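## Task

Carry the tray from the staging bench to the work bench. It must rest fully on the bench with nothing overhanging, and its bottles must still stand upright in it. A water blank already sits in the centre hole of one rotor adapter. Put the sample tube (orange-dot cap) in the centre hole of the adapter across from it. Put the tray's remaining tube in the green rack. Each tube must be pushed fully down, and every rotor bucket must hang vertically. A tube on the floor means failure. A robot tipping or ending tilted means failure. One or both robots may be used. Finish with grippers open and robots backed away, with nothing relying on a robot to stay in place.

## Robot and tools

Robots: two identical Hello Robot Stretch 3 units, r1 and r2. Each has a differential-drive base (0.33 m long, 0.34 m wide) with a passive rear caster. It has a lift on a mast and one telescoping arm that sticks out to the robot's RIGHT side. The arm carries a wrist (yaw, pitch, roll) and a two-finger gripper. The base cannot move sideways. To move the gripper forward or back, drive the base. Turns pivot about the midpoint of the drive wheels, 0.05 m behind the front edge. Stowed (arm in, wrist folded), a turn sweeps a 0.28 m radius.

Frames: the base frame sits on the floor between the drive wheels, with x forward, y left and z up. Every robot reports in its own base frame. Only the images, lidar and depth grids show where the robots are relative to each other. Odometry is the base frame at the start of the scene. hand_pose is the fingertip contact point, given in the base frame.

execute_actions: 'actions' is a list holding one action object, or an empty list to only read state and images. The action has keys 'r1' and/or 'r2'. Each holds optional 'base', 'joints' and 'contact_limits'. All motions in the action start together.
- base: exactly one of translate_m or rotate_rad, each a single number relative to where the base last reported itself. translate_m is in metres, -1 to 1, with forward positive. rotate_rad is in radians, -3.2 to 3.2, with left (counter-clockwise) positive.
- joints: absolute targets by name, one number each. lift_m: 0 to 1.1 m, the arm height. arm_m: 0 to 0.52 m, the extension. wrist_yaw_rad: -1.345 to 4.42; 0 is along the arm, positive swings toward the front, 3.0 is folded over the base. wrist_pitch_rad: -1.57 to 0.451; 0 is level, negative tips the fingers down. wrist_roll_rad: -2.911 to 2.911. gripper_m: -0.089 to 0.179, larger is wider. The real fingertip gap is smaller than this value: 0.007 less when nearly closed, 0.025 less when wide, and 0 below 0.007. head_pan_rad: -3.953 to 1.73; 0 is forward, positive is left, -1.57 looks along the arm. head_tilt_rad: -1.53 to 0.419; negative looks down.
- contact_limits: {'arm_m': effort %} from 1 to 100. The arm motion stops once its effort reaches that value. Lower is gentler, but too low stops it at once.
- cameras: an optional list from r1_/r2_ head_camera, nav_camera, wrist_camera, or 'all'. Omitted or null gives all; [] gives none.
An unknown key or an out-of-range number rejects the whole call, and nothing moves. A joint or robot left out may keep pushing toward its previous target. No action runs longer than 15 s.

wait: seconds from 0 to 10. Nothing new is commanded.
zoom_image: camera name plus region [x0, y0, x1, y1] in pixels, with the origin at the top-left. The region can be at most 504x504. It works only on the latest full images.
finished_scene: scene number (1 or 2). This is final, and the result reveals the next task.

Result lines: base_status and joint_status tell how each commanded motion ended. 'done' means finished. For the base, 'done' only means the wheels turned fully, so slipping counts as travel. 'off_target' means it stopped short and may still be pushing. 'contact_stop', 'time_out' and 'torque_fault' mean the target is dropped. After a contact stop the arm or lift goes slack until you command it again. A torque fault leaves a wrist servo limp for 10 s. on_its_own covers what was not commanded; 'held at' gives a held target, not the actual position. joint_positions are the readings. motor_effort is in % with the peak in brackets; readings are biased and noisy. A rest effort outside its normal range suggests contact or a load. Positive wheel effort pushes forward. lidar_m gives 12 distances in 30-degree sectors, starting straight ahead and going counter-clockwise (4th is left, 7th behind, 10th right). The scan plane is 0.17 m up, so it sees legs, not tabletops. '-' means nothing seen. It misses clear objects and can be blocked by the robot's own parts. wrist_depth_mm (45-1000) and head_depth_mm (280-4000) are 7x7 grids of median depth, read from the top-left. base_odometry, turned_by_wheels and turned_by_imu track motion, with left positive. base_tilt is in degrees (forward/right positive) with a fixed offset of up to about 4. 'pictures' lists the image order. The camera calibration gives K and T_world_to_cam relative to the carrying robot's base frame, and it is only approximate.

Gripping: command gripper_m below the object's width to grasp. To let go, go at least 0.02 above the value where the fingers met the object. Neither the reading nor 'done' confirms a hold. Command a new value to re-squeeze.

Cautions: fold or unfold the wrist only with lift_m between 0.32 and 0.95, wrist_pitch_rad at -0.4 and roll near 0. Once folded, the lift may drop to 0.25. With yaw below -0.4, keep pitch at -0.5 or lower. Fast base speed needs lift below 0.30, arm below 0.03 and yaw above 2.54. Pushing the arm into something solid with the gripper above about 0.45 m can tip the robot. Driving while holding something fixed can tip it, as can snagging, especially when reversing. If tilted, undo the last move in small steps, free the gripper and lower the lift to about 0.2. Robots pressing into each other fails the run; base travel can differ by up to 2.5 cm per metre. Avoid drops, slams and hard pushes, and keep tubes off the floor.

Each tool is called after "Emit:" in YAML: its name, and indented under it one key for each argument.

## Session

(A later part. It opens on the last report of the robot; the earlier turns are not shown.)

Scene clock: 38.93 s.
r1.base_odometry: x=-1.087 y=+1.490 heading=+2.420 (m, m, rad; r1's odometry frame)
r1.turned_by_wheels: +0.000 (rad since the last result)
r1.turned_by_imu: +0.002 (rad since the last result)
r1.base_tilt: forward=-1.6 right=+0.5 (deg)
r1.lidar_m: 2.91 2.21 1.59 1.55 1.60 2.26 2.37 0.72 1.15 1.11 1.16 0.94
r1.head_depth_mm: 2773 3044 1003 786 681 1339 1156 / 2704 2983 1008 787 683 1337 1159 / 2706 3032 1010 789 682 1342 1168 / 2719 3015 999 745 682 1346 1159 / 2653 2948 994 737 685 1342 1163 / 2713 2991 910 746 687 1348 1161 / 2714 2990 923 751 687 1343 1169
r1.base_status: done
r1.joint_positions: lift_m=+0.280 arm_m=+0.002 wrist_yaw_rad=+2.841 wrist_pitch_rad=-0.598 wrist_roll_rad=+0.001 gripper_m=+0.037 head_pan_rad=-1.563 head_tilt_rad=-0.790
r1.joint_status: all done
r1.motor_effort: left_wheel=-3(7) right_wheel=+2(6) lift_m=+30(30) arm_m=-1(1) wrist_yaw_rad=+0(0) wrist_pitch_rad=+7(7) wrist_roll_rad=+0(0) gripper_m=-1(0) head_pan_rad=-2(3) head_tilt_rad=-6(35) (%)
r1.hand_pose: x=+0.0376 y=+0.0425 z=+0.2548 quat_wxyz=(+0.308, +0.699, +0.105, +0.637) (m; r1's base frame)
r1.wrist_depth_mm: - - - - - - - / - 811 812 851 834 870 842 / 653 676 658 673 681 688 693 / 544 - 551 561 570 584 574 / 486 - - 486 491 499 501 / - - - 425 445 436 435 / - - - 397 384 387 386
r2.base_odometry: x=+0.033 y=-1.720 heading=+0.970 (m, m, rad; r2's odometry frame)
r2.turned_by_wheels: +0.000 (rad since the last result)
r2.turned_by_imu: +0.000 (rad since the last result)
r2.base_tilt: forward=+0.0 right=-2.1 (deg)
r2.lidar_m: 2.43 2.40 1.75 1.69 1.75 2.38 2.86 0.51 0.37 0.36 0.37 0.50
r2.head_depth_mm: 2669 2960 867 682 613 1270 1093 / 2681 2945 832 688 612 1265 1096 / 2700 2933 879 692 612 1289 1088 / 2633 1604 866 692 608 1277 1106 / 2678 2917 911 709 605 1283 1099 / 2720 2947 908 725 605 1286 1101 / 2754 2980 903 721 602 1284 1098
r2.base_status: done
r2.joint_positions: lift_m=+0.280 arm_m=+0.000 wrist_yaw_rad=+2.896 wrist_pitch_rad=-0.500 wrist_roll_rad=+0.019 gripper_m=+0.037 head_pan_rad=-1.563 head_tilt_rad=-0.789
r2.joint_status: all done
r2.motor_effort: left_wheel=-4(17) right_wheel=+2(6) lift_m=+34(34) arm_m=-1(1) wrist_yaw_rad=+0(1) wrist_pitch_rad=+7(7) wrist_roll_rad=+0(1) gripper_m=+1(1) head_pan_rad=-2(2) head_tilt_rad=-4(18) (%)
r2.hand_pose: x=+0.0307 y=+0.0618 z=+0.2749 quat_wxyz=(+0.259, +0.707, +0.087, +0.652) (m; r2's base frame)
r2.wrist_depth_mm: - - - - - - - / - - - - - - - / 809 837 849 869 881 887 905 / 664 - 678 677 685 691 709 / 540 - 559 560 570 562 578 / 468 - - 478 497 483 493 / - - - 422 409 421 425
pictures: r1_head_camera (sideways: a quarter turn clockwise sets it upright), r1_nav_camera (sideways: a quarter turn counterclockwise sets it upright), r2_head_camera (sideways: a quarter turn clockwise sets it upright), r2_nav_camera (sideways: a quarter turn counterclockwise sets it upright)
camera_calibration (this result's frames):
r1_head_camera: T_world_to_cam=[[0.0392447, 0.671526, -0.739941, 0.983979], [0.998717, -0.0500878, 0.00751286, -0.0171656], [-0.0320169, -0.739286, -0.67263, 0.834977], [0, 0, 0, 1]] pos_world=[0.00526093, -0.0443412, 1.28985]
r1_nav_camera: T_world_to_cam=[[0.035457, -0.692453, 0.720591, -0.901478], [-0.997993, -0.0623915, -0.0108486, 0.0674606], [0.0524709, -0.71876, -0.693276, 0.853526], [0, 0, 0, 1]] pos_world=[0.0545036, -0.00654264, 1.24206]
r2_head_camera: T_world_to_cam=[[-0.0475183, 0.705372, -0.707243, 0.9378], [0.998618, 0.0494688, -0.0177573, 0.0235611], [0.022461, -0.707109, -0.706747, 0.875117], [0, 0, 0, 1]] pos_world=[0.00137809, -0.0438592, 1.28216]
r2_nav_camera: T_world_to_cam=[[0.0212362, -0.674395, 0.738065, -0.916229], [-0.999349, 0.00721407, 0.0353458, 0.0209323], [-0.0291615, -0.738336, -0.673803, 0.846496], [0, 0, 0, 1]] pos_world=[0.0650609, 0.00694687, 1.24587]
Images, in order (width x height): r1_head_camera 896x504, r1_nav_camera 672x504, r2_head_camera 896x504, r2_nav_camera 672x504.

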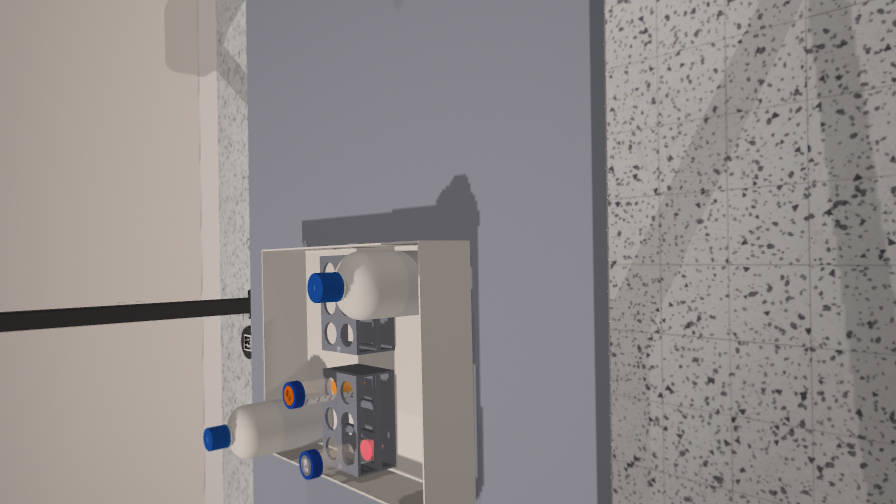

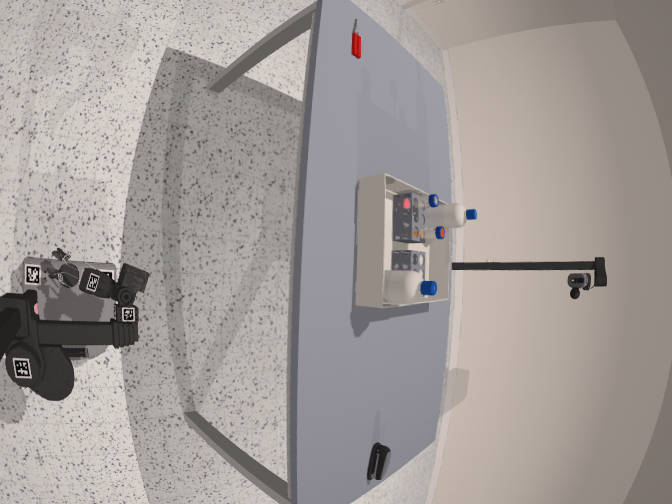

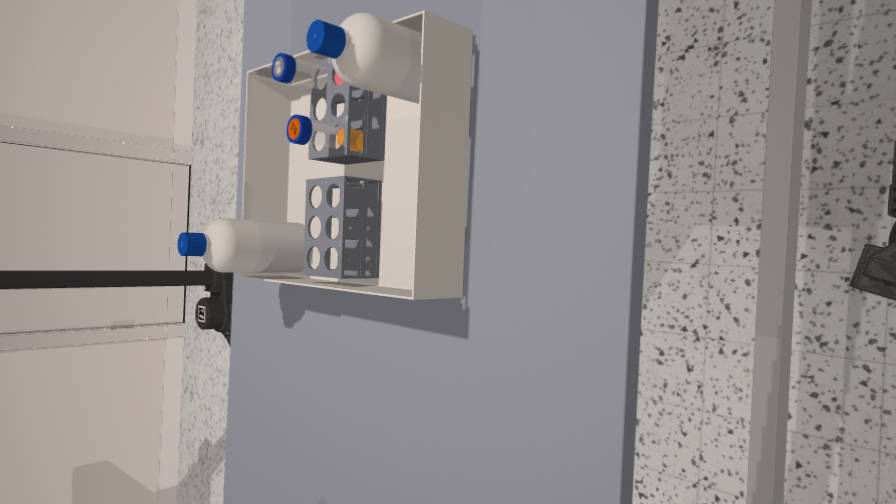

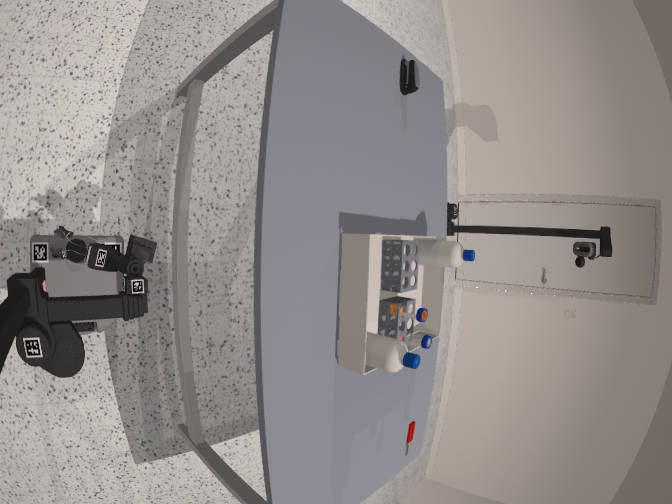

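Emit:
execute_actions:
  actions:
    - {"r1":{"base":{"rotate_rad":-0.02},"joints":{"lift_m":0.94,"wrist_pitch_rad":-0.4,"wrist_roll_rad":0}},"r2":{"base":{"translate_m":-0.22},"joints":{"lift_m":0.94,"wrist_pitch_rad":-0.4,"wrist_roll_rad":0}}}
  cameras: []

Emit:
execute_actions:
  actions:
    - {"r1":{"joints":{"wrist_yaw_rad":1.57,"gripper_m":0.06}},"r2":{"joints":{"wrist_yaw_rad":1.57,"gripper_m":0.06}}}
  cameras: []

Emit:
execute_actions:
  actions:
    - {"r1":{"joints":{"wrist_pitch_rad":-0.9,"lift_m":1.09}},"r2":{"joints":{"wrist_pitch_rad":-0.9,"lift_m":1.09}}}
  cameras: []

Emit:
execute_actions:
  actions:
    - {"r1":{"joints":{"arm_m":0.44}},"r2":{"joints":{"arm_m":0.38}}}

Scene clock: 67.83 s.
r1.base_odometry: x=-1.087 y=+1.490 heading=+2.400 (m, m, rad; r1's odometry frame)
r1.turned_by_wheels: -0.020 (rad since the last result)
r1.turned_by_imu: -0.021 (rad since the last result)
r1.base_tilt: forward=-1.6 right=+0.6 (deg)
r1.lidar_m: 2.91 2.25 1.60 1.55 1.59 2.22 2.38 0.72 1.15 1.11 1.15 0.95
r1.head_depth_mm: 2796 3035 1006 811 - - 1158 / 2729 3027 1009 784 - - 1155 / 2732 3013 1010 791 703 - - / 2724 3051 995 747 694 - 1189 / 2707 2993 990 735 - - 1168 / 2619 2925 918 746 688 1304 1166 / 2631 2971 916 744 669 1353 1163
r1.base_status: done
r1.joint_positions: lift_m=+0.940 arm_m=+0.002 wrist_yaw_rad=+2.841 wrist_pitch_rad=-0.418 wrist_roll_rad=+0.001 gripper_m=+0.037 head_pan_rad=-1.563 head_tilt_rad=-0.791
r1.joint_status: all done
r1.motor_effort: left_wheel=-1(7) right_wheel=+0(3) lift_m=+38(41) arm_m=-1(1) wrist_yaw_rad=+0(1) wrist_pitch_rad=+9(11) wrist_roll_rad=-1(0) gripper_m=+0(0) head_pan_rad=-2(2) head_tilt_rad=-8(6) (%)
r1.hand_pose: x=+0.0453 y=+0.0674 z=+0.9524 quat_wxyz=(+0.249, +0.706, +0.042, +0.662) (m; r1's base frame)
r1.wrist_depth_mm: - - - - - - - / - - - - - - - / - - - - - - - / - - - - - - - / - - - - - - - / - - - - - - - / - - - - - - -
r2.base_odometry: x=-0.091 y=-1.901 heading=+0.970 (m, m, rad; r2's odometry frame)
r2.turned_by_wheels: +0.000 (rad since the last result)
r2.turned_by_imu: +0.000 (rad since the last result)
r2.base_tilt: forward=-0.2 right=-2.0 (deg)
r2.lidar_m: 2.64 2.40 1.75 1.68 1.75 2.38 2.64 0.51 0.37 0.36 0.37 0.50
r2.head_depth_mm: 2686 2942 928 - - 1259 1097 / 2661 2956 922 757 - 1262 1094 / 2693 2892 917 756 - - - / 2669 2913 770 680 - 1259 - / 2688 2904 819 702 - 1258 1106 / 2636 1557 826 685 618 1278 1101 / 2751 2986 863 690 602 1280 1102
r2.base_status: done
r2.joint_positions: lift_m=+0.940 arm_m=+0.000 wrist_yaw_rad=+2.896 wrist_pitch_rad=-0.420 wrist_roll_rad=+0.005 gripper_m=+0.037 head_pan_rad=-1.563 head_tilt_rad=-0.790
r2.joint_status: all done
r2.motor_effort: left_wheel=-4(17) right_wheel=+1(6) lift_m=+44(45) arm_m=-1(0) wrist_yaw_rad=+0(1) wrist_pitch_rad=+12(13) wrist_roll_rad=-1(1) gripper_m=+1(1) head_pan_rad=-3(2) head_tilt_rad=-4(3) (%)
r2.hand_pose: x=+0.0333 y=+0.0722 z=+0.9520 quat_wxyz=(+0.232, +0.706, +0.061, +0.667) (m; r2's base frame)
r2.wrist_depth_mm: - - - - - - - / - - - - - - - / - - - - - - - / - - - - - - - / - - - - - - - / - - - - - - - / - - - - - - -
pictures: none
No camera images: the call's "cameras" was empty. Leave "cameras" out to get every camera's image.

Scene clock: 69.50 s.
r1.base_odometry: x=-1.087 y=+1.490 heading=+2.400 (m, m, rad; r1's odometry frame)
r1.turned_by_wheels: +0.000 (rad since the last result)
r1.turned_by_imu: +0.000 (rad since the last result)
r1.base_tilt: forward=-1.8 right=+0.6 (deg)
r1.lidar_m: 2.91 2.25 1.61 1.55 1.60 2.21 2.37 0.72 1.15 1.11 1.15 0.95
r1.head_depth_mm: 2752 2988 1006 813 - - 1161 / 2719 3036 1003 788 - - 1133 / 2757 2975 1012 791 - - 1120 / 2715 3004 999 746 684 1381 - / 2658 3002 989 734 683 1394 - / 2602 2966 916 749 686 1411 - / 2613 2965 913 745 668 - -
r1.base_status: not commanded
r1.joint_positions: lift_m=+0.940 arm_m=+0.002 wrist_yaw_rad=+1.573 wrist_pitch_rad=-0.418 wrist_roll_rad=+0.001 gripper_m=+0.060 head_pan_rad=-1.563 head_tilt_rad=-0.791
r1.joint_status: all done
r1.motor_effort: left_wheel=-1(1) right_wheel=+0(0) lift_m=+39(38) arm_m=-1(1) wrist_yaw_rad=-2(2) wrist_pitch_rad=+9(9) wrist_roll_rad=-1(0) gripper_m=+1(76) head_pan_rad=-2(2) head_tilt_rad=-5(6) (%)
r1.hand_pose: x=+0.2030 y=-0.1464 z=+0.9524 quat_wxyz=(+0.593, +0.594, -0.384, +0.386) (m; r1's base frame)
r1.wrist_depth_mm: - - - - - - - / - - - - - - - / - - - - - 752 756 / - - - - - 608 577 / - - - - - 577 463 / - - - - - - 393 / - - - - - - 350
r2.base_odometry: x=-0.091 y=-1.901 heading=+0.970 (m, m, rad; r2's odometry frame)
r2.turned_by_wheels: +0.000 (rad since the last result)
r2.turned_by_imu: +0.000 (rad since the last result)
r2.base_tilt: forward=+0.0 right=-2.0 (deg)
r2.lidar_m: 2.64 2.42 1.75 1.68 1.75 2.38 2.63 0.51 0.37 0.36 0.37 0.50
r2.head_depth_mm: 2677 2945 926 - - 1254 1096 / 2705 2919 921 771 - - 1093 / 2678 2889 919 767 - - 1093 / 2669 2915 769 682 608 - 1110 / 2674 2914 817 688 615 - 1115 / 2653 1544 827 686 635 - 1103 / 2744 2977 862 688 642 - 1103
r2.base_status: not commanded
r2.joint_positions: lift_m=+0.940 arm_m=+0.000 wrist_yaw_rad=+1.572 wrist_pitch_rad=-0.420 wrist_roll_rad=+0.003 gripper_m=+0.060 head_pan_rad=-1.563 head_tilt_rad=-0.790
r2.joint_status: all done
r2.motor_effort: left_wheel=-4(4) right_wheel=+2(2) lift_m=+43(43) arm_m=-1(0) wrist_yaw_rad=-1(1) wrist_pitch_rad=+12(12) wrist_roll_rad=-1(1) gripper_m=+1(78) head_pan_rad=-2(2) head_tilt_rad=-4(4) (%)
r2.hand_pose: x=+0.2027 y=-0.1449 z=+0.9520 quat_wxyz=(+0.593, +0.594, -0.385, +0.384) (m; r2's base frame)
r2.wrist_depth_mm: - - - - - - - / - - - - - - - / - - - - 813 815 811 / - - - - 633 604 621 / - - - - 527 489 493 / - - - - - 410 402 / - - - - - 353 344
pictures: none
No camera images: the call's "cameras" was empty. Leave "cameras" out to get every camera's image.

Scene clock: 71.70 s.
r1.base_odometry: x=-1.087 y=+1.490 heading=+2.400 (m, m, rad; r1's odometry frame)
r1.turned_by_wheels: +0.000 (rad since the last result)
r1.turned_by_imu: +0.000 (rad since the last result)
r1.base_tilt: forward=-1.6 right=+0.6 (deg)
r1.lidar_m: 2.92 2.25 1.60 1.55 1.60 2.22 2.38 0.72 1.15 1.11 1.15 0.95
r1.head_depth_mm: - - - - 663 1330 1164 / - - - - - 1284 1165 / - - - - - 1268 1163 / 2727 3023 984 722 - 1282 1160 / 2719 3041 987 732 - - 1166 / 2653 2946 919 842 - - 1124 / 2663 2958 916 - - 1283 1190
r1.base_status: not commanded
r1.joint_positions: lift_m=+1.090 arm_m=+0.002 wrist_yaw_rad=+1.573 wrist_pitch_rad=-0.908 wrist_roll_rad=+0.001 gripper_m=+0.060 head_pan_rad=-1.563 head_tilt_rad=-0.791
r1.joint_status: all done
r1.motor_effort: left_wheel=-1(1) right_wheel=+0(0) lift_m=+39(40) arm_m=-1(1) wrist_yaw_rad=-2(2) wrist_pitch_rad=+4(8) wrist_roll_rad=+0(1) gripper_m=+0(0) head_pan_rad=-2(2) head_tilt_rad=-6(7) (%)
r1.hand_pose: x=+0.1174 y=-0.1467 z=+1.0118 quat_wxyz=(+0.669, +0.669, -0.229, +0.230) (m; r1's base frame)
r1.wrist_depth_mm: - - - - - 633 628 / - - - - - 581 561 / - - - - - 534 515 / - - - - - - 470 / - - - - - - 437 / - - - - - - 400 / - - - - - - 378
r2.base_odometry: x=-0.091 y=-1.901 heading=+0.970 (m, m, rad; r2's odometry frame)
r2.turned_by_wheels: +0.000 (rad since the last result)
r2.turned_by_imu: +0.000 (rad since the last result)
r2.base_tilt: forward=+0.0 right=-2.0 (deg)
r2.lidar_m: 2.65 2.40 1.75 1.68 1.74 2.39 2.64 0.51 0.37 0.36 0.37 0.50
r2.head_depth_mm: - - - - 598 1266 1094 / - - - - - 1264 1089 / 2678 - - - - 1290 1091 / 2668 2899 771 - - 1284 1092 / 2687 2930 815 - - 1260 1101 / 2664 1551 889 - - 1277 1103 / 2746 2993 - - 618 1303 1102
r2.base_status: not commanded
r2.joint_positions: lift_m=+1.090 arm_m=+0.000 wrist_yaw_rad=+1.572 wrist_pitch_rad=-0.905 wrist_roll_rad=+0.003 gripper_m=+0.060 head_pan_rad=-1.563 head_tilt_rad=-0.790
r2.joint_status: all done
r2.motor_effort: left_wheel=-4(4) right_wheel=+2(2) lift_m=+43(45) arm_m=+0(1) wrist_yaw_rad=-1(2) wrist_pitch_rad=+3(10) wrist_roll_rad=-1(1) gripper_m=+1(1) head_pan_rad=-2(2) head_tilt_rad=-4(4) (%)
r2.hand_pose: x=+0.1179 y=-0.1451 z=+1.0121 quat_wxyz=(+0.668, +0.669, -0.231, +0.230) (m; r2's base frame)
r2.wrist_depth_mm: - - - - 682 674 692 / - - - - 617 603 602 / - - - - - 533 554 / - - - - - 491 474 / - - - - - 449 439 / - - - - - 413 411 / - - - - - 382 386
pictures: none
No camera images: the call's "cameras" was empty. Leave "cameras" out to get every camera's image.

Scene clock: 76.10 s.
r1.base_odometry: x=-1.087 y=+1.490 heading=+2.400 (m, m, rad; r1's odometry frame)
r1.turned_by_wheels: +0.000 (rad since the last result)
r1.turned_by_imu: +0.000 (rad since the last result)
r1.base_tilt: forward=-1.8 right=+0.6 (deg)
r1.lidar_m: 2.91 2.24 1.60 1.55 1.59 2.21 2.38 0.72 1.15 1.11 1.15 0.95
r1.head_depth_mm: 2733 3058 1005 788 678 1331 1158 / 2738 3036 1008 787 684 1333 1156 / 2784 3027 1009 787 681 1339 1161 / - 3025 998 743 685 1333 1161 / 2645 3026 993 733 685 1346 1168 / 2662 2945 877 744 686 1337 1167 / 1327 2942 906 744 669 1342 1168
r1.base_status: not commanded
r1.joint_positions: lift_m=+1.090 arm_m=+0.440 wrist_yaw_rad=+1.571 wrist_pitch_rad=-0.908 wrist_roll_rad=+0.001 gripper_m=+0.060 head_pan_rad=-1.563 head_tilt_rad=-0.791
r1.joint_status: all done
r1.motor_effort: left_wheel=-2(1) right_wheel=+0(0) lift_m=+38(38) arm_m=+4(5) wrist_yaw_rad=-1(2) wrist_pitch_rad=+4(4) wrist_roll_rad=+0(1) gripper_m=-1(1) head_pan_rad=-3(3) head_tilt_rad=-7(5) (%)
r1.hand_pose: x=+0.1174 y=-0.5848 z=+1.0118 quat_wxyz=(+0.669, +0.669, -0.230, +0.230) (m; r1's base frame)
r1.wrist_depth_mm: - - - 626 624 625 631 / - - - 562 568 563 564 / - - 541 507 507 512 507 / - - 475 459 464 409 383 / - - - 433 425 375 415 / - - 397 399 400 381 401 / - - 373 374 370 338 367
r2.base_odometry: x=-0.091 y=-1.901 heading=+0.970 (m, m, rad; r2's odometry frame)
r2.turned_by_wheels: +0.000 (rad since the last result)
r2.turned_by_imu: +0.000 (rad since the last result)
r2.base_tilt: forward=+0.0 right=-1.9 (deg)
r2.lidar_m: 2.64 2.40 1.76 1.68 1.75 2.39 2.64 0.51 0.37 0.36 0.37 0.50
r2.head_depth_mm: 2661 2954 927 736 614 1268 1095 / 2685 2959 925 737 610 1272 1092 / - 2887 917 731 610 1289 1089 / 2711 2902 767 681 607 1286 1085 / 2702 2922 817 688 606 1282 1103 / 1492 1541 819 686 605 1287 1098 / 2728 2972 861 689 601 1275 1106
r2.base_status: not commanded
r2.joint_positions: lift_m=+1.090 arm_m=+0.380 wrist_yaw_rad=+1.571 wrist_pitch_rad=-0.905 wrist_roll_rad=+0.003 gripper_m=+0.060 head_pan_rad=-1.563 head_tilt_rad=-0.790
r2.joint_status: all done
r2.motor_effort: left_wheel=-4(4) right_wheel=+2(1) lift_m=+43(43) arm_m=+4(5) wrist_yaw_rad=-1(2) wrist_pitch_rad=+3(3) wrist_roll_rad=-1(1) gripper_m=+1(1) head_pan_rad=-2(3) head_tilt_rad=-4(4) (%)
r2.hand_pose: x=+0.1179 y=-0.5247 z=+1.0121 quat_wxyz=(+0.668, +0.669, -0.232, +0.230) (m; r2's base frame)
r2.wrist_depth_mm: - - 658 658 664 669 - / - - 573 587 595 597 613 / - - 519 520 533 541 539 / - - 470 459 433 431 354 / - - 438 437 444 421 404 / - - - 404 - 386 410 / - - 373 376 371 317 381
pictures: r1_head_camera (sideways: a quarter turn clockwise sets it upright), r1_nav_camera (sideways: a quarter turn counterclockwise sets it upright), r1_wrist_camera, r2_head_camera (sideways: a quarter turn clockwise sets it upright), r2_nav_camera (sideways: a quarter turn counterclockwise sets it upright), r2_wrist_camera
camera_calibration (this result's frames):
r1_head_camera: T_world_to_cam=[[0.0392416, 0.671932, -0.739572, 0.9835], [0.998717, -0.0500918, 0.00748135, -0.0171245], [-0.0320195, -0.738917, -0.673035, 0.835504], [0, 0, 0, 1]] pos_world=[0.00526088, -0.0443346, 1.28982]
r1_nav_camera: T_world_to_cam=[[0.03546, -0.692848, 0.720211, -0.900983], [-0.997993, -0.0623857, -0.0108788, 0.0674999], [0.0524682, -0.71838, -0.69367, 0.854038], [0, 0, 0, 1]] pos_world=[0.0545034, -0.00650983, 1.24205]
r1_wrist_camera: T_world_to_cam=[[0.0426579, -0.998991, 0.0140443, -0.606938], [-0.894554, -0.0444507, -0.444743, 0.554173], [0.444919, 0.00640843, -0.895548, 1.02146], [0, 0, 0, 1]] pos_world=[0.0671606, -0.588238, 1.16976]
r2_head_camera: T_world_to_cam=[[-0.0475203, 0.705736, -0.70688, 0.937326], [0.998618, 0.049477, -0.0177356, 0.0235329], [0.0224576, -0.706746, -0.707111, 0.87559], [0, 0, 0, 1]] pos_world=[0.00137797, -0.043849, 1.28213]
r2_nav_camera: T_world_to_cam=[[0.0212383, -0.674775, 0.737718, -0.915776], [-0.999349, 0.00719683, 0.0353533, 0.0209225], [-0.0291647, -0.737989, -0.674183, 0.84699], [0, 0, 0, 1]] pos_world=[0.0650607, 0.00697565, 1.24587]
r2_wrist_camera: T_world_to_cam=[[-0.0245388, -0.999624, 0.0122127, -0.533252], [-0.859999, 0.0148795, -0.510079, 0.665464], [0.509705, -0.0230196, -0.860041, 0.957324], [0, 0, 0, 1]] pos_world=[0.0712593, -0.520916, 1.16929]
Images, in order (width x height): r1_head_camera 896x504, r1_nav_camera 672x504, r1_wrist_camera 644x364, r2_head_camera 896x504, r2_nav_camera 672x504, r2_wrist_camera 644x364.

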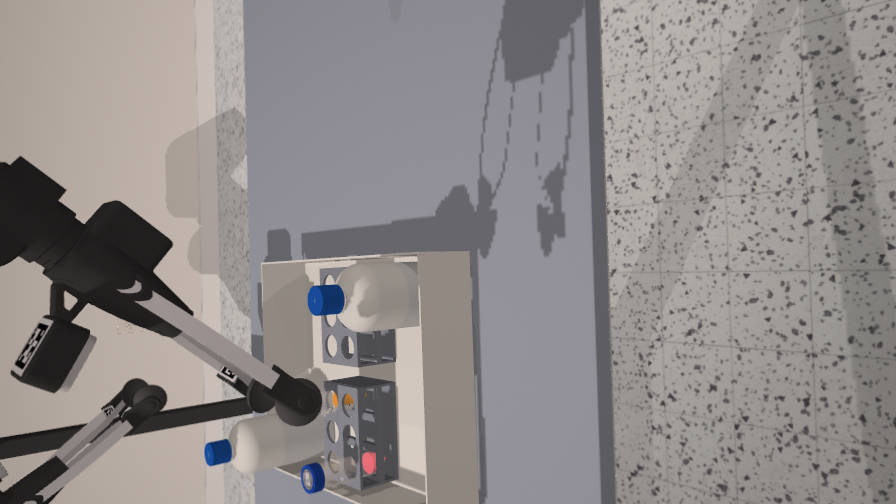

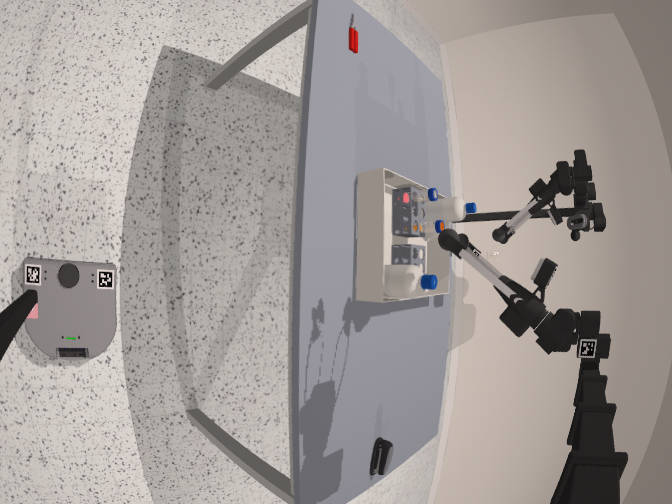

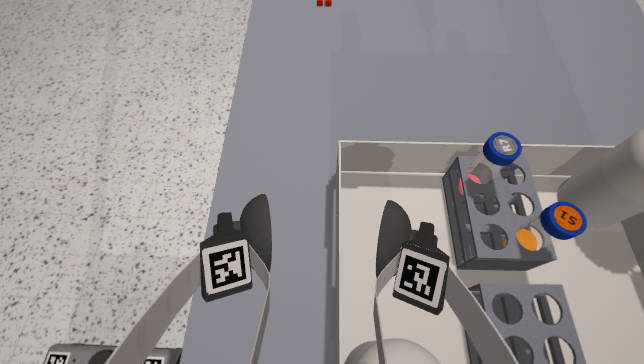

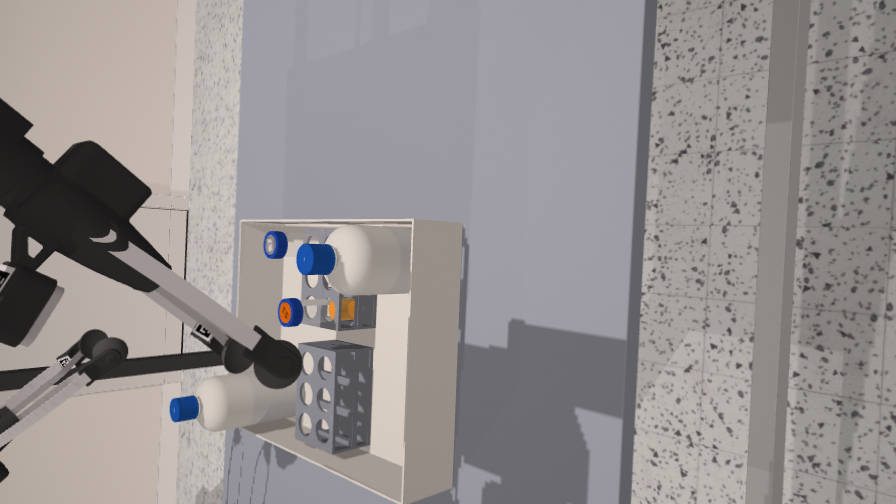

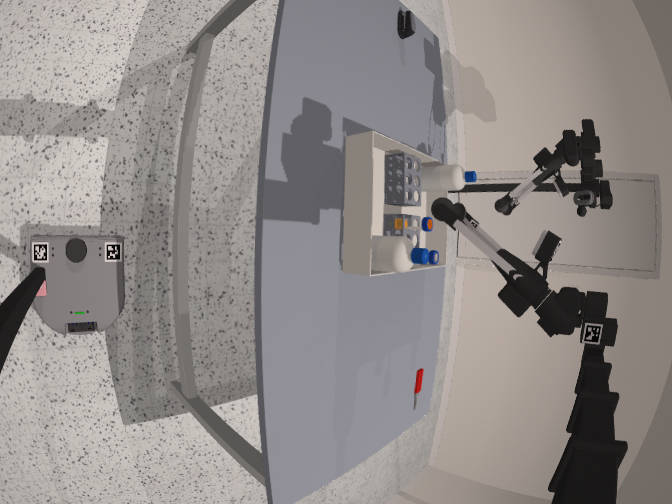

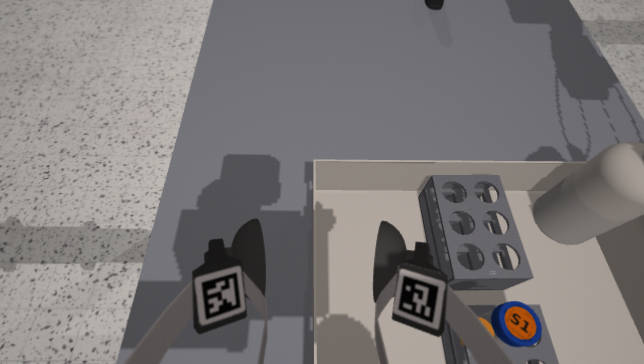

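Emit:
execute_actions:
  actions:
    - {"r1":{"base":{"translate_m":0.19},"joints":{"arm_m":0.464,"wrist_pitch_rad":-1.4}},"r2":{"base":{"translate_m":0.205},"joints":{"arm_m":0.378,"wrist_pitch_rad":-1.4}}}
  cameras: ["r1_wrist_camera","r2_wrist_camera","r1_head_camera","r2_head_camera"]

Scene clock: 88.83 s.
r1.base_odometry: x=-1.227 y=+1.618 heading=+2.400 (m, m, rad; r1's odometry frame)
r1.turned_by_wheels: +0.000 (rad since the last result)
r1.turned_by_imu: -0.001 (rad since the last result)
r1.base_tilt: forward=-1.8 right=+0.5 (deg)
r1.lidar_m: 2.72 2.25 1.64 1.55 1.61 2.22 2.56 0.88 1.15 1.11 1.15 0.78
r1.head_depth_mm: 2770 3022 1006 785 681 1331 1162 / 2758 3081 966 741 682 1336 1161 / 2694 3048 890 742 683 1346 1166 / 2674 3070 967 742 684 1336 1163 / 2690 2950 928 744 684 1341 1163 / 2705 2997 1015 794 669 1341 1166 / 2701 3000 1018 793 669 1333 1167
r1.base_status: done
r1.joint_positions: lift_m=+1.090 arm_m=+0.464 wrist_yaw_rad=+1.571 wrist_pitch_rad=-1.398 wrist_roll_rad=+0.001 gripper_m=+0.060 head_pan_rad=-1.563 head_tilt_rad=-0.791
r1.joint_status: all done
r1.motor_effort: left_wheel=-1(3) right_wheel=+0(3) lift_m=+39(39) arm_m=+4(4) wrist_yaw_rad=-1(1) wrist_pitch_rad=-1(3) wrist_roll_rad=-1(0) gripper_m=+1(0) head_pan_rad=-2(3) head_tilt_rad=-6(6) (%)
r1.hand_pose: x=-0.0011 y=-0.6088 z=+0.9720 quat_wxyz=(+0.705, +0.704, -0.061, +0.061) (m; r1's base frame)
r1.wrist_depth_mm: - - 379 379 374 369 366 / - - 384 376 375 372 370 / - - 378 376 374 310 340 / - - 381 378 371 309 371 / - - 382 383 378 344 310 / - - 385 376 380 346 376 / - - 383 369 377 315 377
r2.base_odometry: x=+0.025 y=-1.732 heading=+0.969 (m, m, rad; r2's odometry frame)
r2.turned_by_wheels: +0.000 (rad since the last result)
r2.turned_by_imu: -0.001 (rad since the last result)
r2.base_tilt: forward=+0.0 right=-2.0 (deg)
r2.lidar_m: 2.44 2.41 1.75 1.69 1.75 2.39 2.84 0.51 0.37 0.36 0.37 0.50
r2.head_depth_mm: 2641 2927 893 697 612 1267 1094 / 2631 2896 831 690 611 1265 1091 / 1426 2735 846 692 608 1288 1095 / 2590 2904 841 695 607 1287 1086 / 2713 2912 906 705 606 1280 1107 / 2717 2934 902 724 604 1282 1103 / 2762 2973 902 724 602 1272 1100
r2.base_status: done
r2.joint_positions: lift_m=+1.090 arm_m=+0.378 wrist_yaw_rad=+1.571 wrist_pitch_rad=-1.395 wrist_roll_rad=+0.003 gripper_m=+0.060 head_pan_rad=-1.563 head_tilt_rad=-0.790
r2.joint_status: all done
r2.motor_effort: left_wheel=-4(5) right_wheel=+2(7) lift_m=+43(43) arm_m=-4(5) wrist_yaw_rad=-1(0) wrist_pitch_rad=-2(4) wrist_roll_rad=-1(1) gripper_m=+1(0) head_pan_rad=-2(2) head_tilt_rad=-3(3) (%)
r2.hand_pose: x=-0.0004 y=-0.5236 z=+0.9720 quat_wxyz=(+0.705, +0.704, -0.063, +0.060) (m; r2's base frame)
r2.wrist_depth_mm: - 379 383 387 389 385 393 / - 378 380 380 384 389 391 / - 375 375 381 378 387 388 / - 372 373 378 378 347 346 / - 375 368 370 376 347 382 / - 370 - 373 - 348 382 / - - 366 369 374 316 380
pictures: r1_head_camera (sideways: a quarter turn clockwise sets it upright), r1_wrist_camera, r2_head_camera (sideways: a quarter turn clockwise sets it upright), r2_wrist_camera
camera_calibration (this result's frames):
r1_head_camera: T_world_to_cam=[[0.0392416, 0.671932, -0.739572, 0.9835], [0.998717, -0.0500918, 0.00748136, -0.0171245], [-0.0320195, -0.738917, -0.673035, 0.835504], [0, 0, 0, 1]] pos_world=[0.00526088, -0.0443346, 1.28982]
r1_wrist_camera: T_world_to_cam=[[0.0439191, -0.999008, -0.00738671, -0.604568], [-0.998607, -0.0441156, 0.0289567, -0.0308843], [-0.0292539, 0.00610466, -0.999553, 1.13907], [0, 0, 0, 1]] pos_world=[0.0290329, -0.612284, 1.13499]
r2_head_camera: T_world_to_cam=[[-0.0475202, 0.705736, -0.70688, 0.937326], [0.998618, 0.0494768, -0.0177356, 0.0235329], [0.0224576, -0.706746, -0.707111, 0.87559], [0, 0, 0, 1]] pos_world=[0.00137796, -0.043849, 1.28213]
r2_wrist_camera: T_world_to_cam=[[-0.0163005, -0.999617, 0.0223427, -0.544419], [-0.998864, 0.0152793, -0.0451391, 0.0914725], [0.0447804, -0.0230531, -0.998731, 1.11778], [0, 0, 0, 1]] pos_world=[0.0324396, -0.519841, 1.13265]
Images, in order (width x height): r1_head_camera 896x504, r1_wrist_camera 644x364, r2_head_camera 896x504, r2_wrist_camera 644x364.

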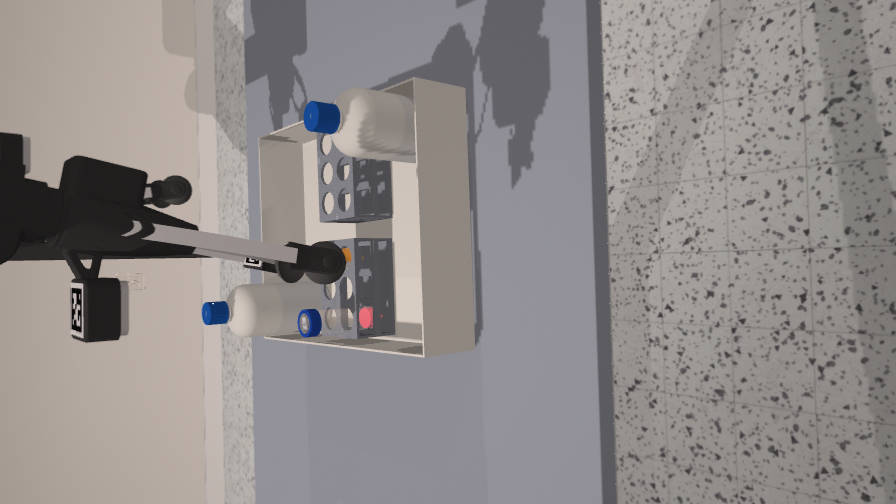

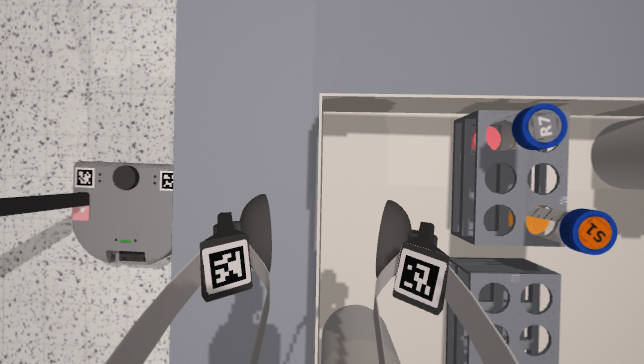

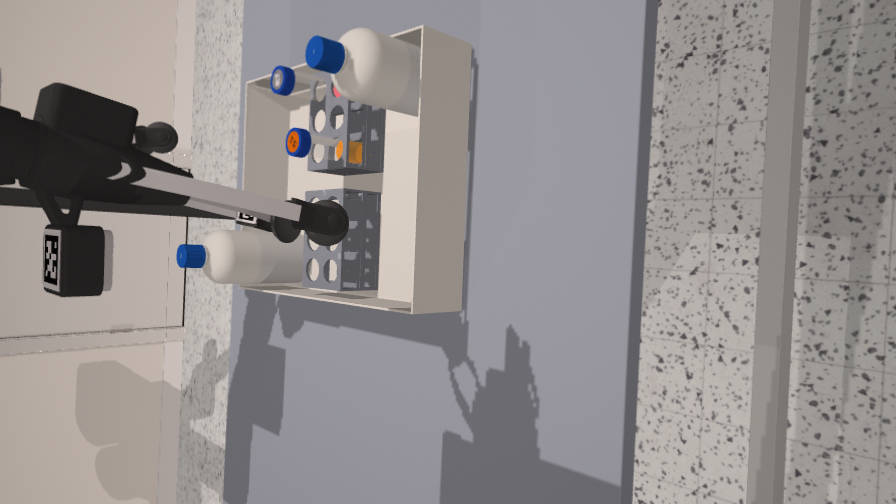

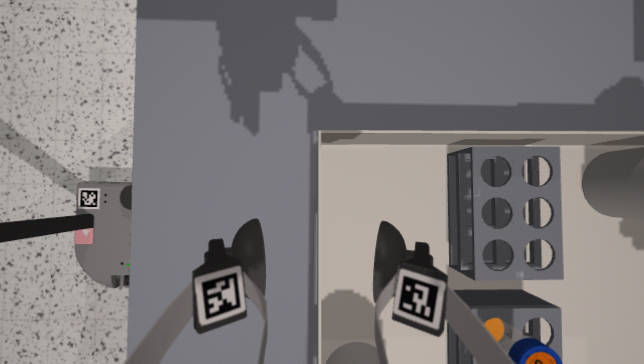

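Emit:
execute_actions:
  actions:
    - {"r1":{"joints":{"lift_m":0.918}},"r2":{"joints":{"lift_m":0.918}}}
  cameras: ["r1_wrist_camera","r2_wrist_camera"]

Emit:
execute_actions:
  actions:
    - {"r1":{"joints":{"gripper_m":-0.05}},"r2":{"joints":{"gripper_m":-0.05}}}
  cameras: []

Emit:
execute_actions:
  actions:
    - {"r1":{"joints":{"lift_m":0.95}},"r2":{"joints":{"lift_m":0.95}}}
  cameras: ["r1_wrist_camera","r2_wrist_camera","r1_head_camera","r2_head_camera"]

Scene clock: 97.07 s.
r1.base_odometry: x=-1.227 y=+1.618 heading=+2.400 (m, m, rad; r1's odometry frame)
r1.turned_by_wheels: +0.000 (rad since the last result)
r1.turned_by_imu: -0.001 (rad since the last result)
r1.base_tilt: forward=-1.7 right=+0.6 (deg)
r1.lidar_m: 2.72 2.25 1.64 1.55 1.61 2.22 2.56 0.88 1.15 1.11 1.15 0.79
r1.head_depth_mm: 2748 3029 - - 681 1332 1161 / 2751 - 691 742 681 1334 1164 / 2657 3045 869 740 684 1343 1165 / 823 3050 856 742 683 1339 1164 / 2730 2986 907 744 684 1344 1164 / 2690 2953 1014 793 666 1342 1166 / 2708 2980 1018 794 670 1346 1168
r1.base_status: not commanded
r1.joint_positions: lift_m=+0.918 arm_m=+0.464 wrist_yaw_rad=+1.571 wrist_pitch_rad=-1.398 wrist_roll_rad=+0.001 gripper_m=+0.060 head_pan_rad=-1.563 head_tilt_rad=-0.791
r1.joint_status: all done
r1.motor_effort: left_wheel=-1(1) right_wheel=+0(1) lift_m=+29(30) arm_m=+4(4) wrist_yaw_rad=-1(1) wrist_pitch_rad=-1(1) wrist_roll_rad=+0(0) gripper_m=+0(2) head_pan_rad=-2(2) head_tilt_rad=-6(6) (%)
r1.hand_pose: x=-0.0011 y=-0.6088 z=+0.8003 quat_wxyz=(+0.705, +0.704, -0.061, +0.061) (m; r1's base frame)
r1.wrist_depth_mm: 600 204 203 168 156 154 152 / 205 205 202 199 198 198 171 / 207 205 203 201 199 198 171 / 206 205 205 200 199 199 194 / 208 205 205 203 200 199 194 / 208 207 207 202 201 199 188 / 209 208 208 202 202 200 192
r2.base_odometry: x=+0.025 y=-1.732 heading=+0.969 (m, m, rad; r2's odometry frame)
r2.turned_by_wheels: +0.000 (rad since the last result)
r2.turned_by_imu: +0.000 (rad since the last result)
r2.base_tilt: forward=-0.1 right=-2.0 (deg)
r2.lidar_m: 2.44 2.41 1.75 1.69 1.75 2.38 2.84 0.51 0.37 0.36 0.37 0.50
r2.head_depth_mm: 2673 - - 681 614 1270 1096 / 2581 2811 833 685 612 1268 1096 / 713 - 820 691 610 1294 1093 / 2688 2865 810 691 606 1287 1089 / 2737 2931 912 708 605 1284 1102 / 2730 2950 907 725 604 1284 1101 / 2741 2955 905 724 602 1277 1099
r2.base_status: not commanded
r2.joint_positions: lift_m=+0.918 arm_m=+0.378 wrist_yaw_rad=+1.571 wrist_pitch_rad=-1.395 wrist_roll_rad=+0.003 gripper_m=+0.060 head_pan_rad=-1.563 head_tilt_rad=-0.790
r2.joint_status: all done
r2.motor_effort: left_wheel=-3(4) right_wheel=+1(1) lift_m=+33(34) arm_m=-4(4) wrist_yaw_rad=-1(1) wrist_pitch_rad=-2(2) wrist_roll_rad=+0(1) gripper_m=+1(1) head_pan_rad=-2(3) head_tilt_rad=-5(4) (%)
r2.hand_pose: x=-0.0004 y=-0.5236 z=+0.8004 quat_wxyz=(+0.705, +0.704, -0.063, +0.060) (m; r2's base frame)
r2.wrist_depth_mm: 202 205 205 207 208 211 213 / 202 204 204 204 156 156 157 / 202 204 203 203 205 205 202 / 200 202 203 203 203 205 202 / 200 202 203 202 202 205 200 / 197 200 - 200 - 203 198 / 197 199 200 199 201 202 198
pictures: r1_wrist_camera, r2_wrist_camera
camera_calibration (this result's frames):
r1_wrist_camera: T_world_to_cam=[[0.0439188, -0.999008, -0.00738884, -0.605834], [-0.998605, -0.0441156, 0.0290055, -0.0259654], [-0.0293027, 0.00610465, -0.999552, 0.967488], [0, 0, 0, 1]] pos_world=[0.0290283, -0.612284, 0.963331]
r2_wrist_camera: T_world_to_cam=[[-0.0162989, -0.999617, 0.0223437, -0.540583], [-0.998867, 0.0152792, -0.0450745, 0.0836544], [0.0447159, -0.023053, -0.998734, 0.946314], [0, 0, 0, 1]] pos_world=[0.0324334, -0.519839, 0.960965]
Images, in order (width x height): r1_wrist_camera 644x364, r2_wrist_camera 644x364.

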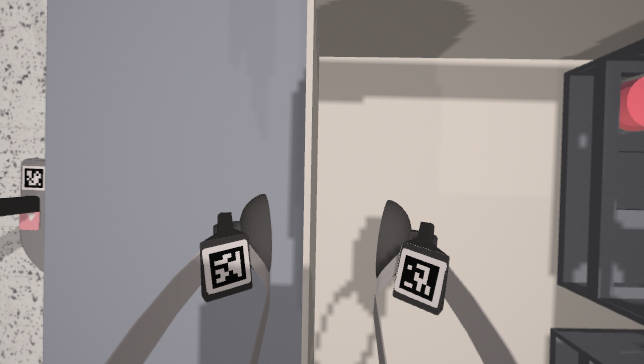

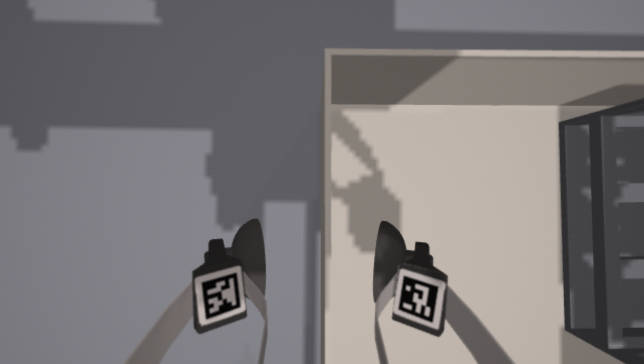

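Scene clock: 98.67 s.
r1.base_odometry: x=-1.227 y=+1.618 heading=+2.400 (m, m, rad; r1's odometry frame)
r1.turned_by_wheels: +0.000 (rad since the last result)
r1.turned_by_imu: +0.000 (rad since the last result)
r1.base_tilt: forward=-1.7 right=+0.7 (deg)
r1.lidar_m: 2.73 2.25 1.64 1.55 1.61 2.23 2.56 0.88 1.15 1.11 1.15 0.78
r1.head_depth_mm: 2764 3026 - - 679 1327 1161 / 2760 - 693 738 680 1339 1164 / 2644 3019 886 742 681 1339 1159 / 826 3007 880 744 681 1332 1167 / 2708 2963 915 743 683 1338 1164 / 2732 2981 1015 792 668 1338 1169 / 2671 2960 1020 793 669 1345 1171
r1.base_status: not commanded
r1.joint_positions: lift_m=+0.918 arm_m=+0.464 wrist_yaw_rad=+1.571 wrist_pitch_rad=-1.398 wrist_roll_rad=-0.003 gripper_m=-0.049 head_pan_rad=-1.563 head_tilt_rad=-0.791
r1.joint_status: all done
r1.motor_effort: left_wheel=-1(1) right_wheel=+0(1) lift_m=+37(37) arm_m=+4(4) wrist_yaw_rad=-1(1) wrist_pitch_rad=-1(1) wrist_roll_rad=+1(1) gripper_m=-20(99) head_pan_rad=-2(2) head_tilt_rad=-6(6) (%)
r1.hand_pose: x=-0.0011 y=-0.6088 z=+0.8000 quat_wxyz=(+0.705, +0.704, -0.060, +0.062) (m; r1's base frame)
r1.wrist_depth_mm: 595 203 201 180 154 152 150 / 206 204 202 198 197 195 188 / 206 204 205 198 197 196 190 / 206 204 204 198 196 197 190 / 206 205 204 123 198 197 190 / 207 207 205 204 197 197 192 / 208 207 206 198 198 197 192
r2.base_odometry: x=+0.025 y=-1.732 heading=+0.970 (m, m, rad; r2's odometry frame)
r2.turned_by_wheels: +0.000 (rad since the last result)
r2.turned_by_imu: +0.000 (rad since the last result)
r2.base_tilt: forward=+0.0 right=-2.0 (deg)
r2.lidar_m: 2.44 2.41 1.75 1.69 1.75 2.39 2.85 0.51 0.37 0.36 0.37 0.50
r2.head_depth_mm: 2681 - - 678 613 1267 1090 / 2579 2844 830 681 611 1266 1088 / 715 - 815 694 608 1282 1091 / 2692 2901 809 689 608 1282 1091 / 2702 2884 876 706 606 1281 1107 / 2719 2961 909 724 604 1273 1104 / 2736 2947 897 721 601 1271 1100
r2.base_status: not commanded
r2.joint_positions: lift_m=+0.918 arm_m=+0.378 wrist_yaw_rad=+1.571 wrist_pitch_rad=-1.395 wrist_roll_rad=+0.000 gripper_m=-0.049 head_pan_rad=-1.563 head_tilt_rad=-0.790
r2.joint_status: all done
r2.motor_effort: left_wheel=-2(4) right_wheel=+1(1) lift_m=+40(41) arm_m=-4(4) wrist_yaw_rad=-1(0) wrist_pitch_rad=-2(2) wrist_roll_rad=+1(1) gripper_m=-17(93) head_pan_rad=-2(2) head_tilt_rad=-3(4) (%)
r2.hand_pose: x=-0.0004 y=-0.5236 z=+0.8001 quat_wxyz=(+0.705, +0.704, -0.062, +0.062) (m; r2's base frame)
r2.wrist_depth_mm: 203 205 204 207 208 209 211 / 202 203 203 192 155 155 155 / 200 203 203 201 200 203 197 / 199 201 202 199 200 201 196 / 199 201 201 199 199 201 197 / 198 199 199 - 198 200 196 / 198 199 200 201 198 199 196
pictures: none
No camera images: the call's "cameras" was empty. Leave "cameras" out to get every camera's image.

Scene clock: 99.73 s.
r1.base_odometry: x=-1.227 y=+1.618 heading=+2.400 (m, m, rad; r1's odometry frame)
r1.turned_by_wheels: +0.000 (rad since the last result)
r1.turned_by_imu: +0.000 (rad since the last result)
r1.base_tilt: forward=-1.8 right=+0.7 (deg)
r1.lidar_m: 2.72 2.25 1.63 1.55 1.61 2.22 2.56 0.88 1.15 1.11 1.15 0.79
r1.head_depth_mm: 2739 - - 760 680 1336 1158 / 2713 - 689 732 682 1336 1161 / 2592 3066 889 730 682 1335 1162 / 787 3027 843 732 682 1338 1167 / 2716 2961 847 739 684 1337 1169 / 2699 2988 1013 793 667 1341 1166 / 2707 2972 1018 793 667 1341 1171
r1.base_status: not commanded
r1.joint_positions: lift_m=+0.950 arm_m=+0.464 wrist_yaw_rad=+1.571 wrist_pitch_rad=-1.399 wrist_roll_rad=-0.003 gripper_m=-0.049 head_pan_rad=-1.563 head_tilt_rad=-0.791
r1.joint_status: all done
r1.motor_effort: left_wheel=+0(0) right_wheel=-1(1) lift_m=+45(48) arm_m=+4(5) wrist_yaw_rad=-1(1) wrist_pitch_rad=-1(1) wrist_roll_rad=+1(1) gripper_m=-19(20) head_pan_rad=-2(2) head_tilt_rad=-6(7) (%)
r1.hand_pose: x=-0.0014 y=-0.6088 z=+0.8317 quat_wxyz=(+0.705, +0.704, -0.059, +0.061) (m; r1's base frame)
r1.wrist_depth_mm: - 235 232 179 154 153 151 / - 236 235 198 198 198 187 / - 236 234 200 197 196 192 / - 238 235 199 198 197 192 / - 238 235 125 198 196 190 / - 239 238 236 198 197 191 / - 241 237 198 197 196 193
r2.base_odometry: x=+0.025 y=-1.732 heading=+0.970 (m, m, rad; r2's odometry frame)
r2.turned_by_wheels: +0.000 (rad since the last result)
r2.turned_by_imu: +0.000 (rad since the last result)
r2.base_tilt: forward=+0.0 right=-2.1 (deg)
r2.lidar_m: 2.44 2.41 1.75 1.68 1.75 2.39 2.84 0.51 0.37 0.36 0.37 0.50
r2.head_depth_mm: 2580 - 601 678 613 1269 1092 / 2522 1918 793 680 612 1265 1089 / 1012 - 771 682 609 1284 1092 / 2698 872 766 681 606 1283 1086 / 2701 2956 878 705 606 1288 1107 / 2711 2941 909 724 604 1280 1107 / 2725 2955 901 722 601 1279 1100
r2.base_status: not commanded
r2.joint_positions: lift_m=+0.950 arm_m=+0.378 wrist_yaw_rad=+1.571 wrist_pitch_rad=-1.395 wrist_roll_rad=+0.000 gripper_m=-0.049 head_pan_rad=-1.563 head_tilt_rad=-0.790
r2.joint_status: all done
r2.motor_effort: left_wheel=-2(3) right_wheel=+0(1) lift_m=+51(54) arm_m=-3(3) wrist_yaw_rad=+0(0) wrist_pitch_rad=-2(2) wrist_roll_rad=+0(1) gripper_m=-17(17) head_pan_rad=-2(2) head_tilt_rad=-3(4) (%)
r2.hand_pose: x=-0.0004 y=-0.5236 z=+0.8318 quat_wxyz=(+0.705, +0.704, -0.062, +0.062) (m; r2's base frame)
r2.wrist_depth_mm: 233 235 237 238 238 241 244 / 233 234 235 194 155 155 155 / 232 235 234 199 198 200 195 / 231 233 235 197 198 200 196 / 230 230 233 199 199 200 197 / 229 229 232 - 199 200 195 / 229 228 230 230 199 199 196
pictures: r1_head_camera (sideways: a quarter turn clockwise sets it upright), r1_wrist_camera, r2_head_camera (sideways: a quarter turn clockwise sets it upright), r2_wrist_camera
camera_calibration (this result's frames):
r1_head_camera: T_world_to_cam=[[0.0392416, 0.671932, -0.739572, 0.9835], [0.998717, -0.0500918, 0.00748135, -0.0171245], [-0.0320195, -0.738917, -0.673035, 0.835504], [0, 0, 0, 1]] pos_world=[0.00526088, -0.0443346, 1.28982]
r1_wrist_camera: T_world_to_cam=[[0.0475739, -0.998844, -0.00681462, -0.605961], [-0.998399, -0.0477594, 0.0303009, -0.0304944], [-0.0305913, 0.00536218, -0.999518, 0.99835], [0, 0, 0, 1]] pos_world=[0.0289232, -0.61207, 0.994663]
r2_head_camera: T_world_to_cam=[[-0.0475204, 0.705735, -0.70688, 0.937326], [0.998618, 0.0494771, -0.0177356, 0.0235329], [0.0224577, -0.706746, -0.707111, 0.87559], [0, 0, 0, 1]] pos_world=[0.00137797, -0.043849, 1.28213]
r2_wrist_camera: T_world_to_cam=[[-0.0127076, -0.999655, 0.0229763, -0.541744], [-0.998915, 0.011662, -0.0450802, 0.0831824], [0.0447967, -0.0235242, -0.998719, 0.977471], [0, 0, 0, 1]] pos_world=[0.0324205, -0.519533, 0.992416]
Images, in order (width x height): r1_head_camera 896x504, r1_wrist_camera 644x364, r2_head_camera 896x504, r2_wrist_camera 644x364.

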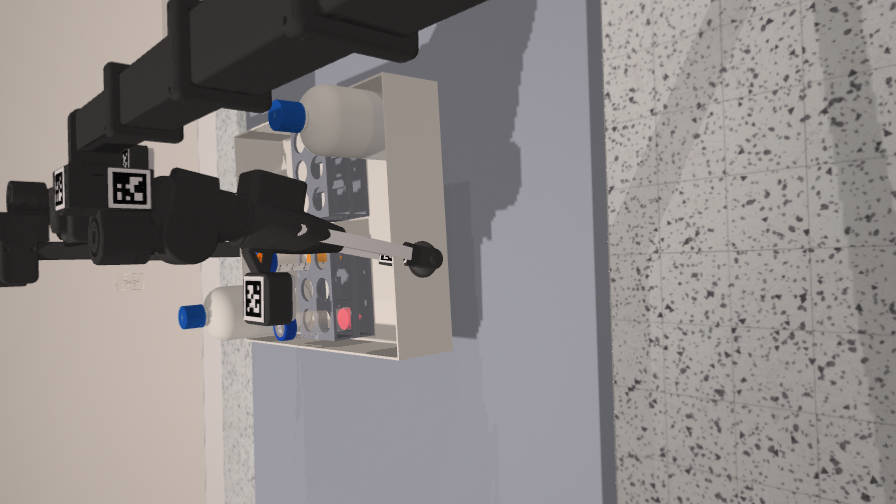

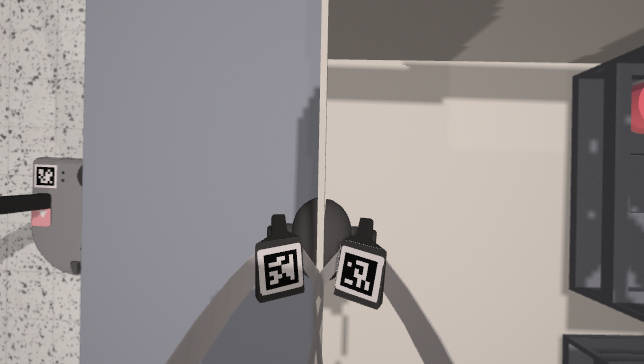

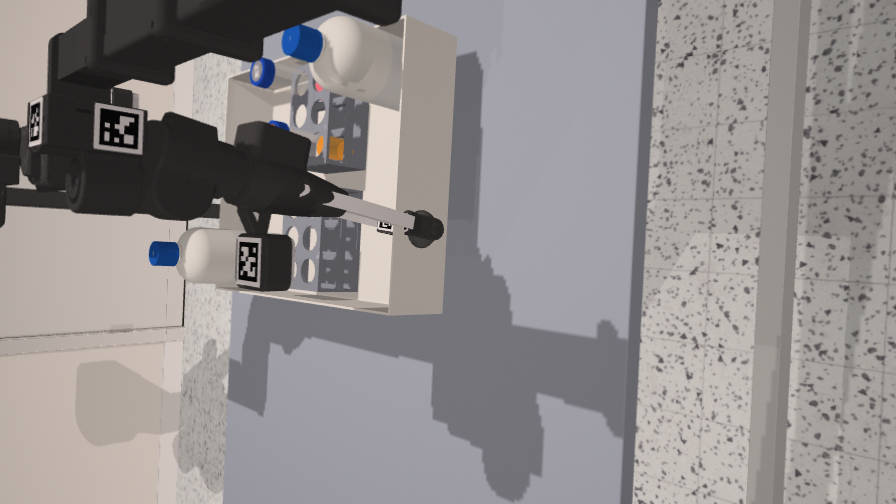

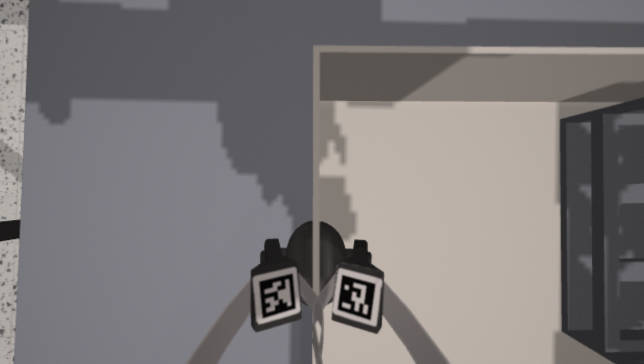

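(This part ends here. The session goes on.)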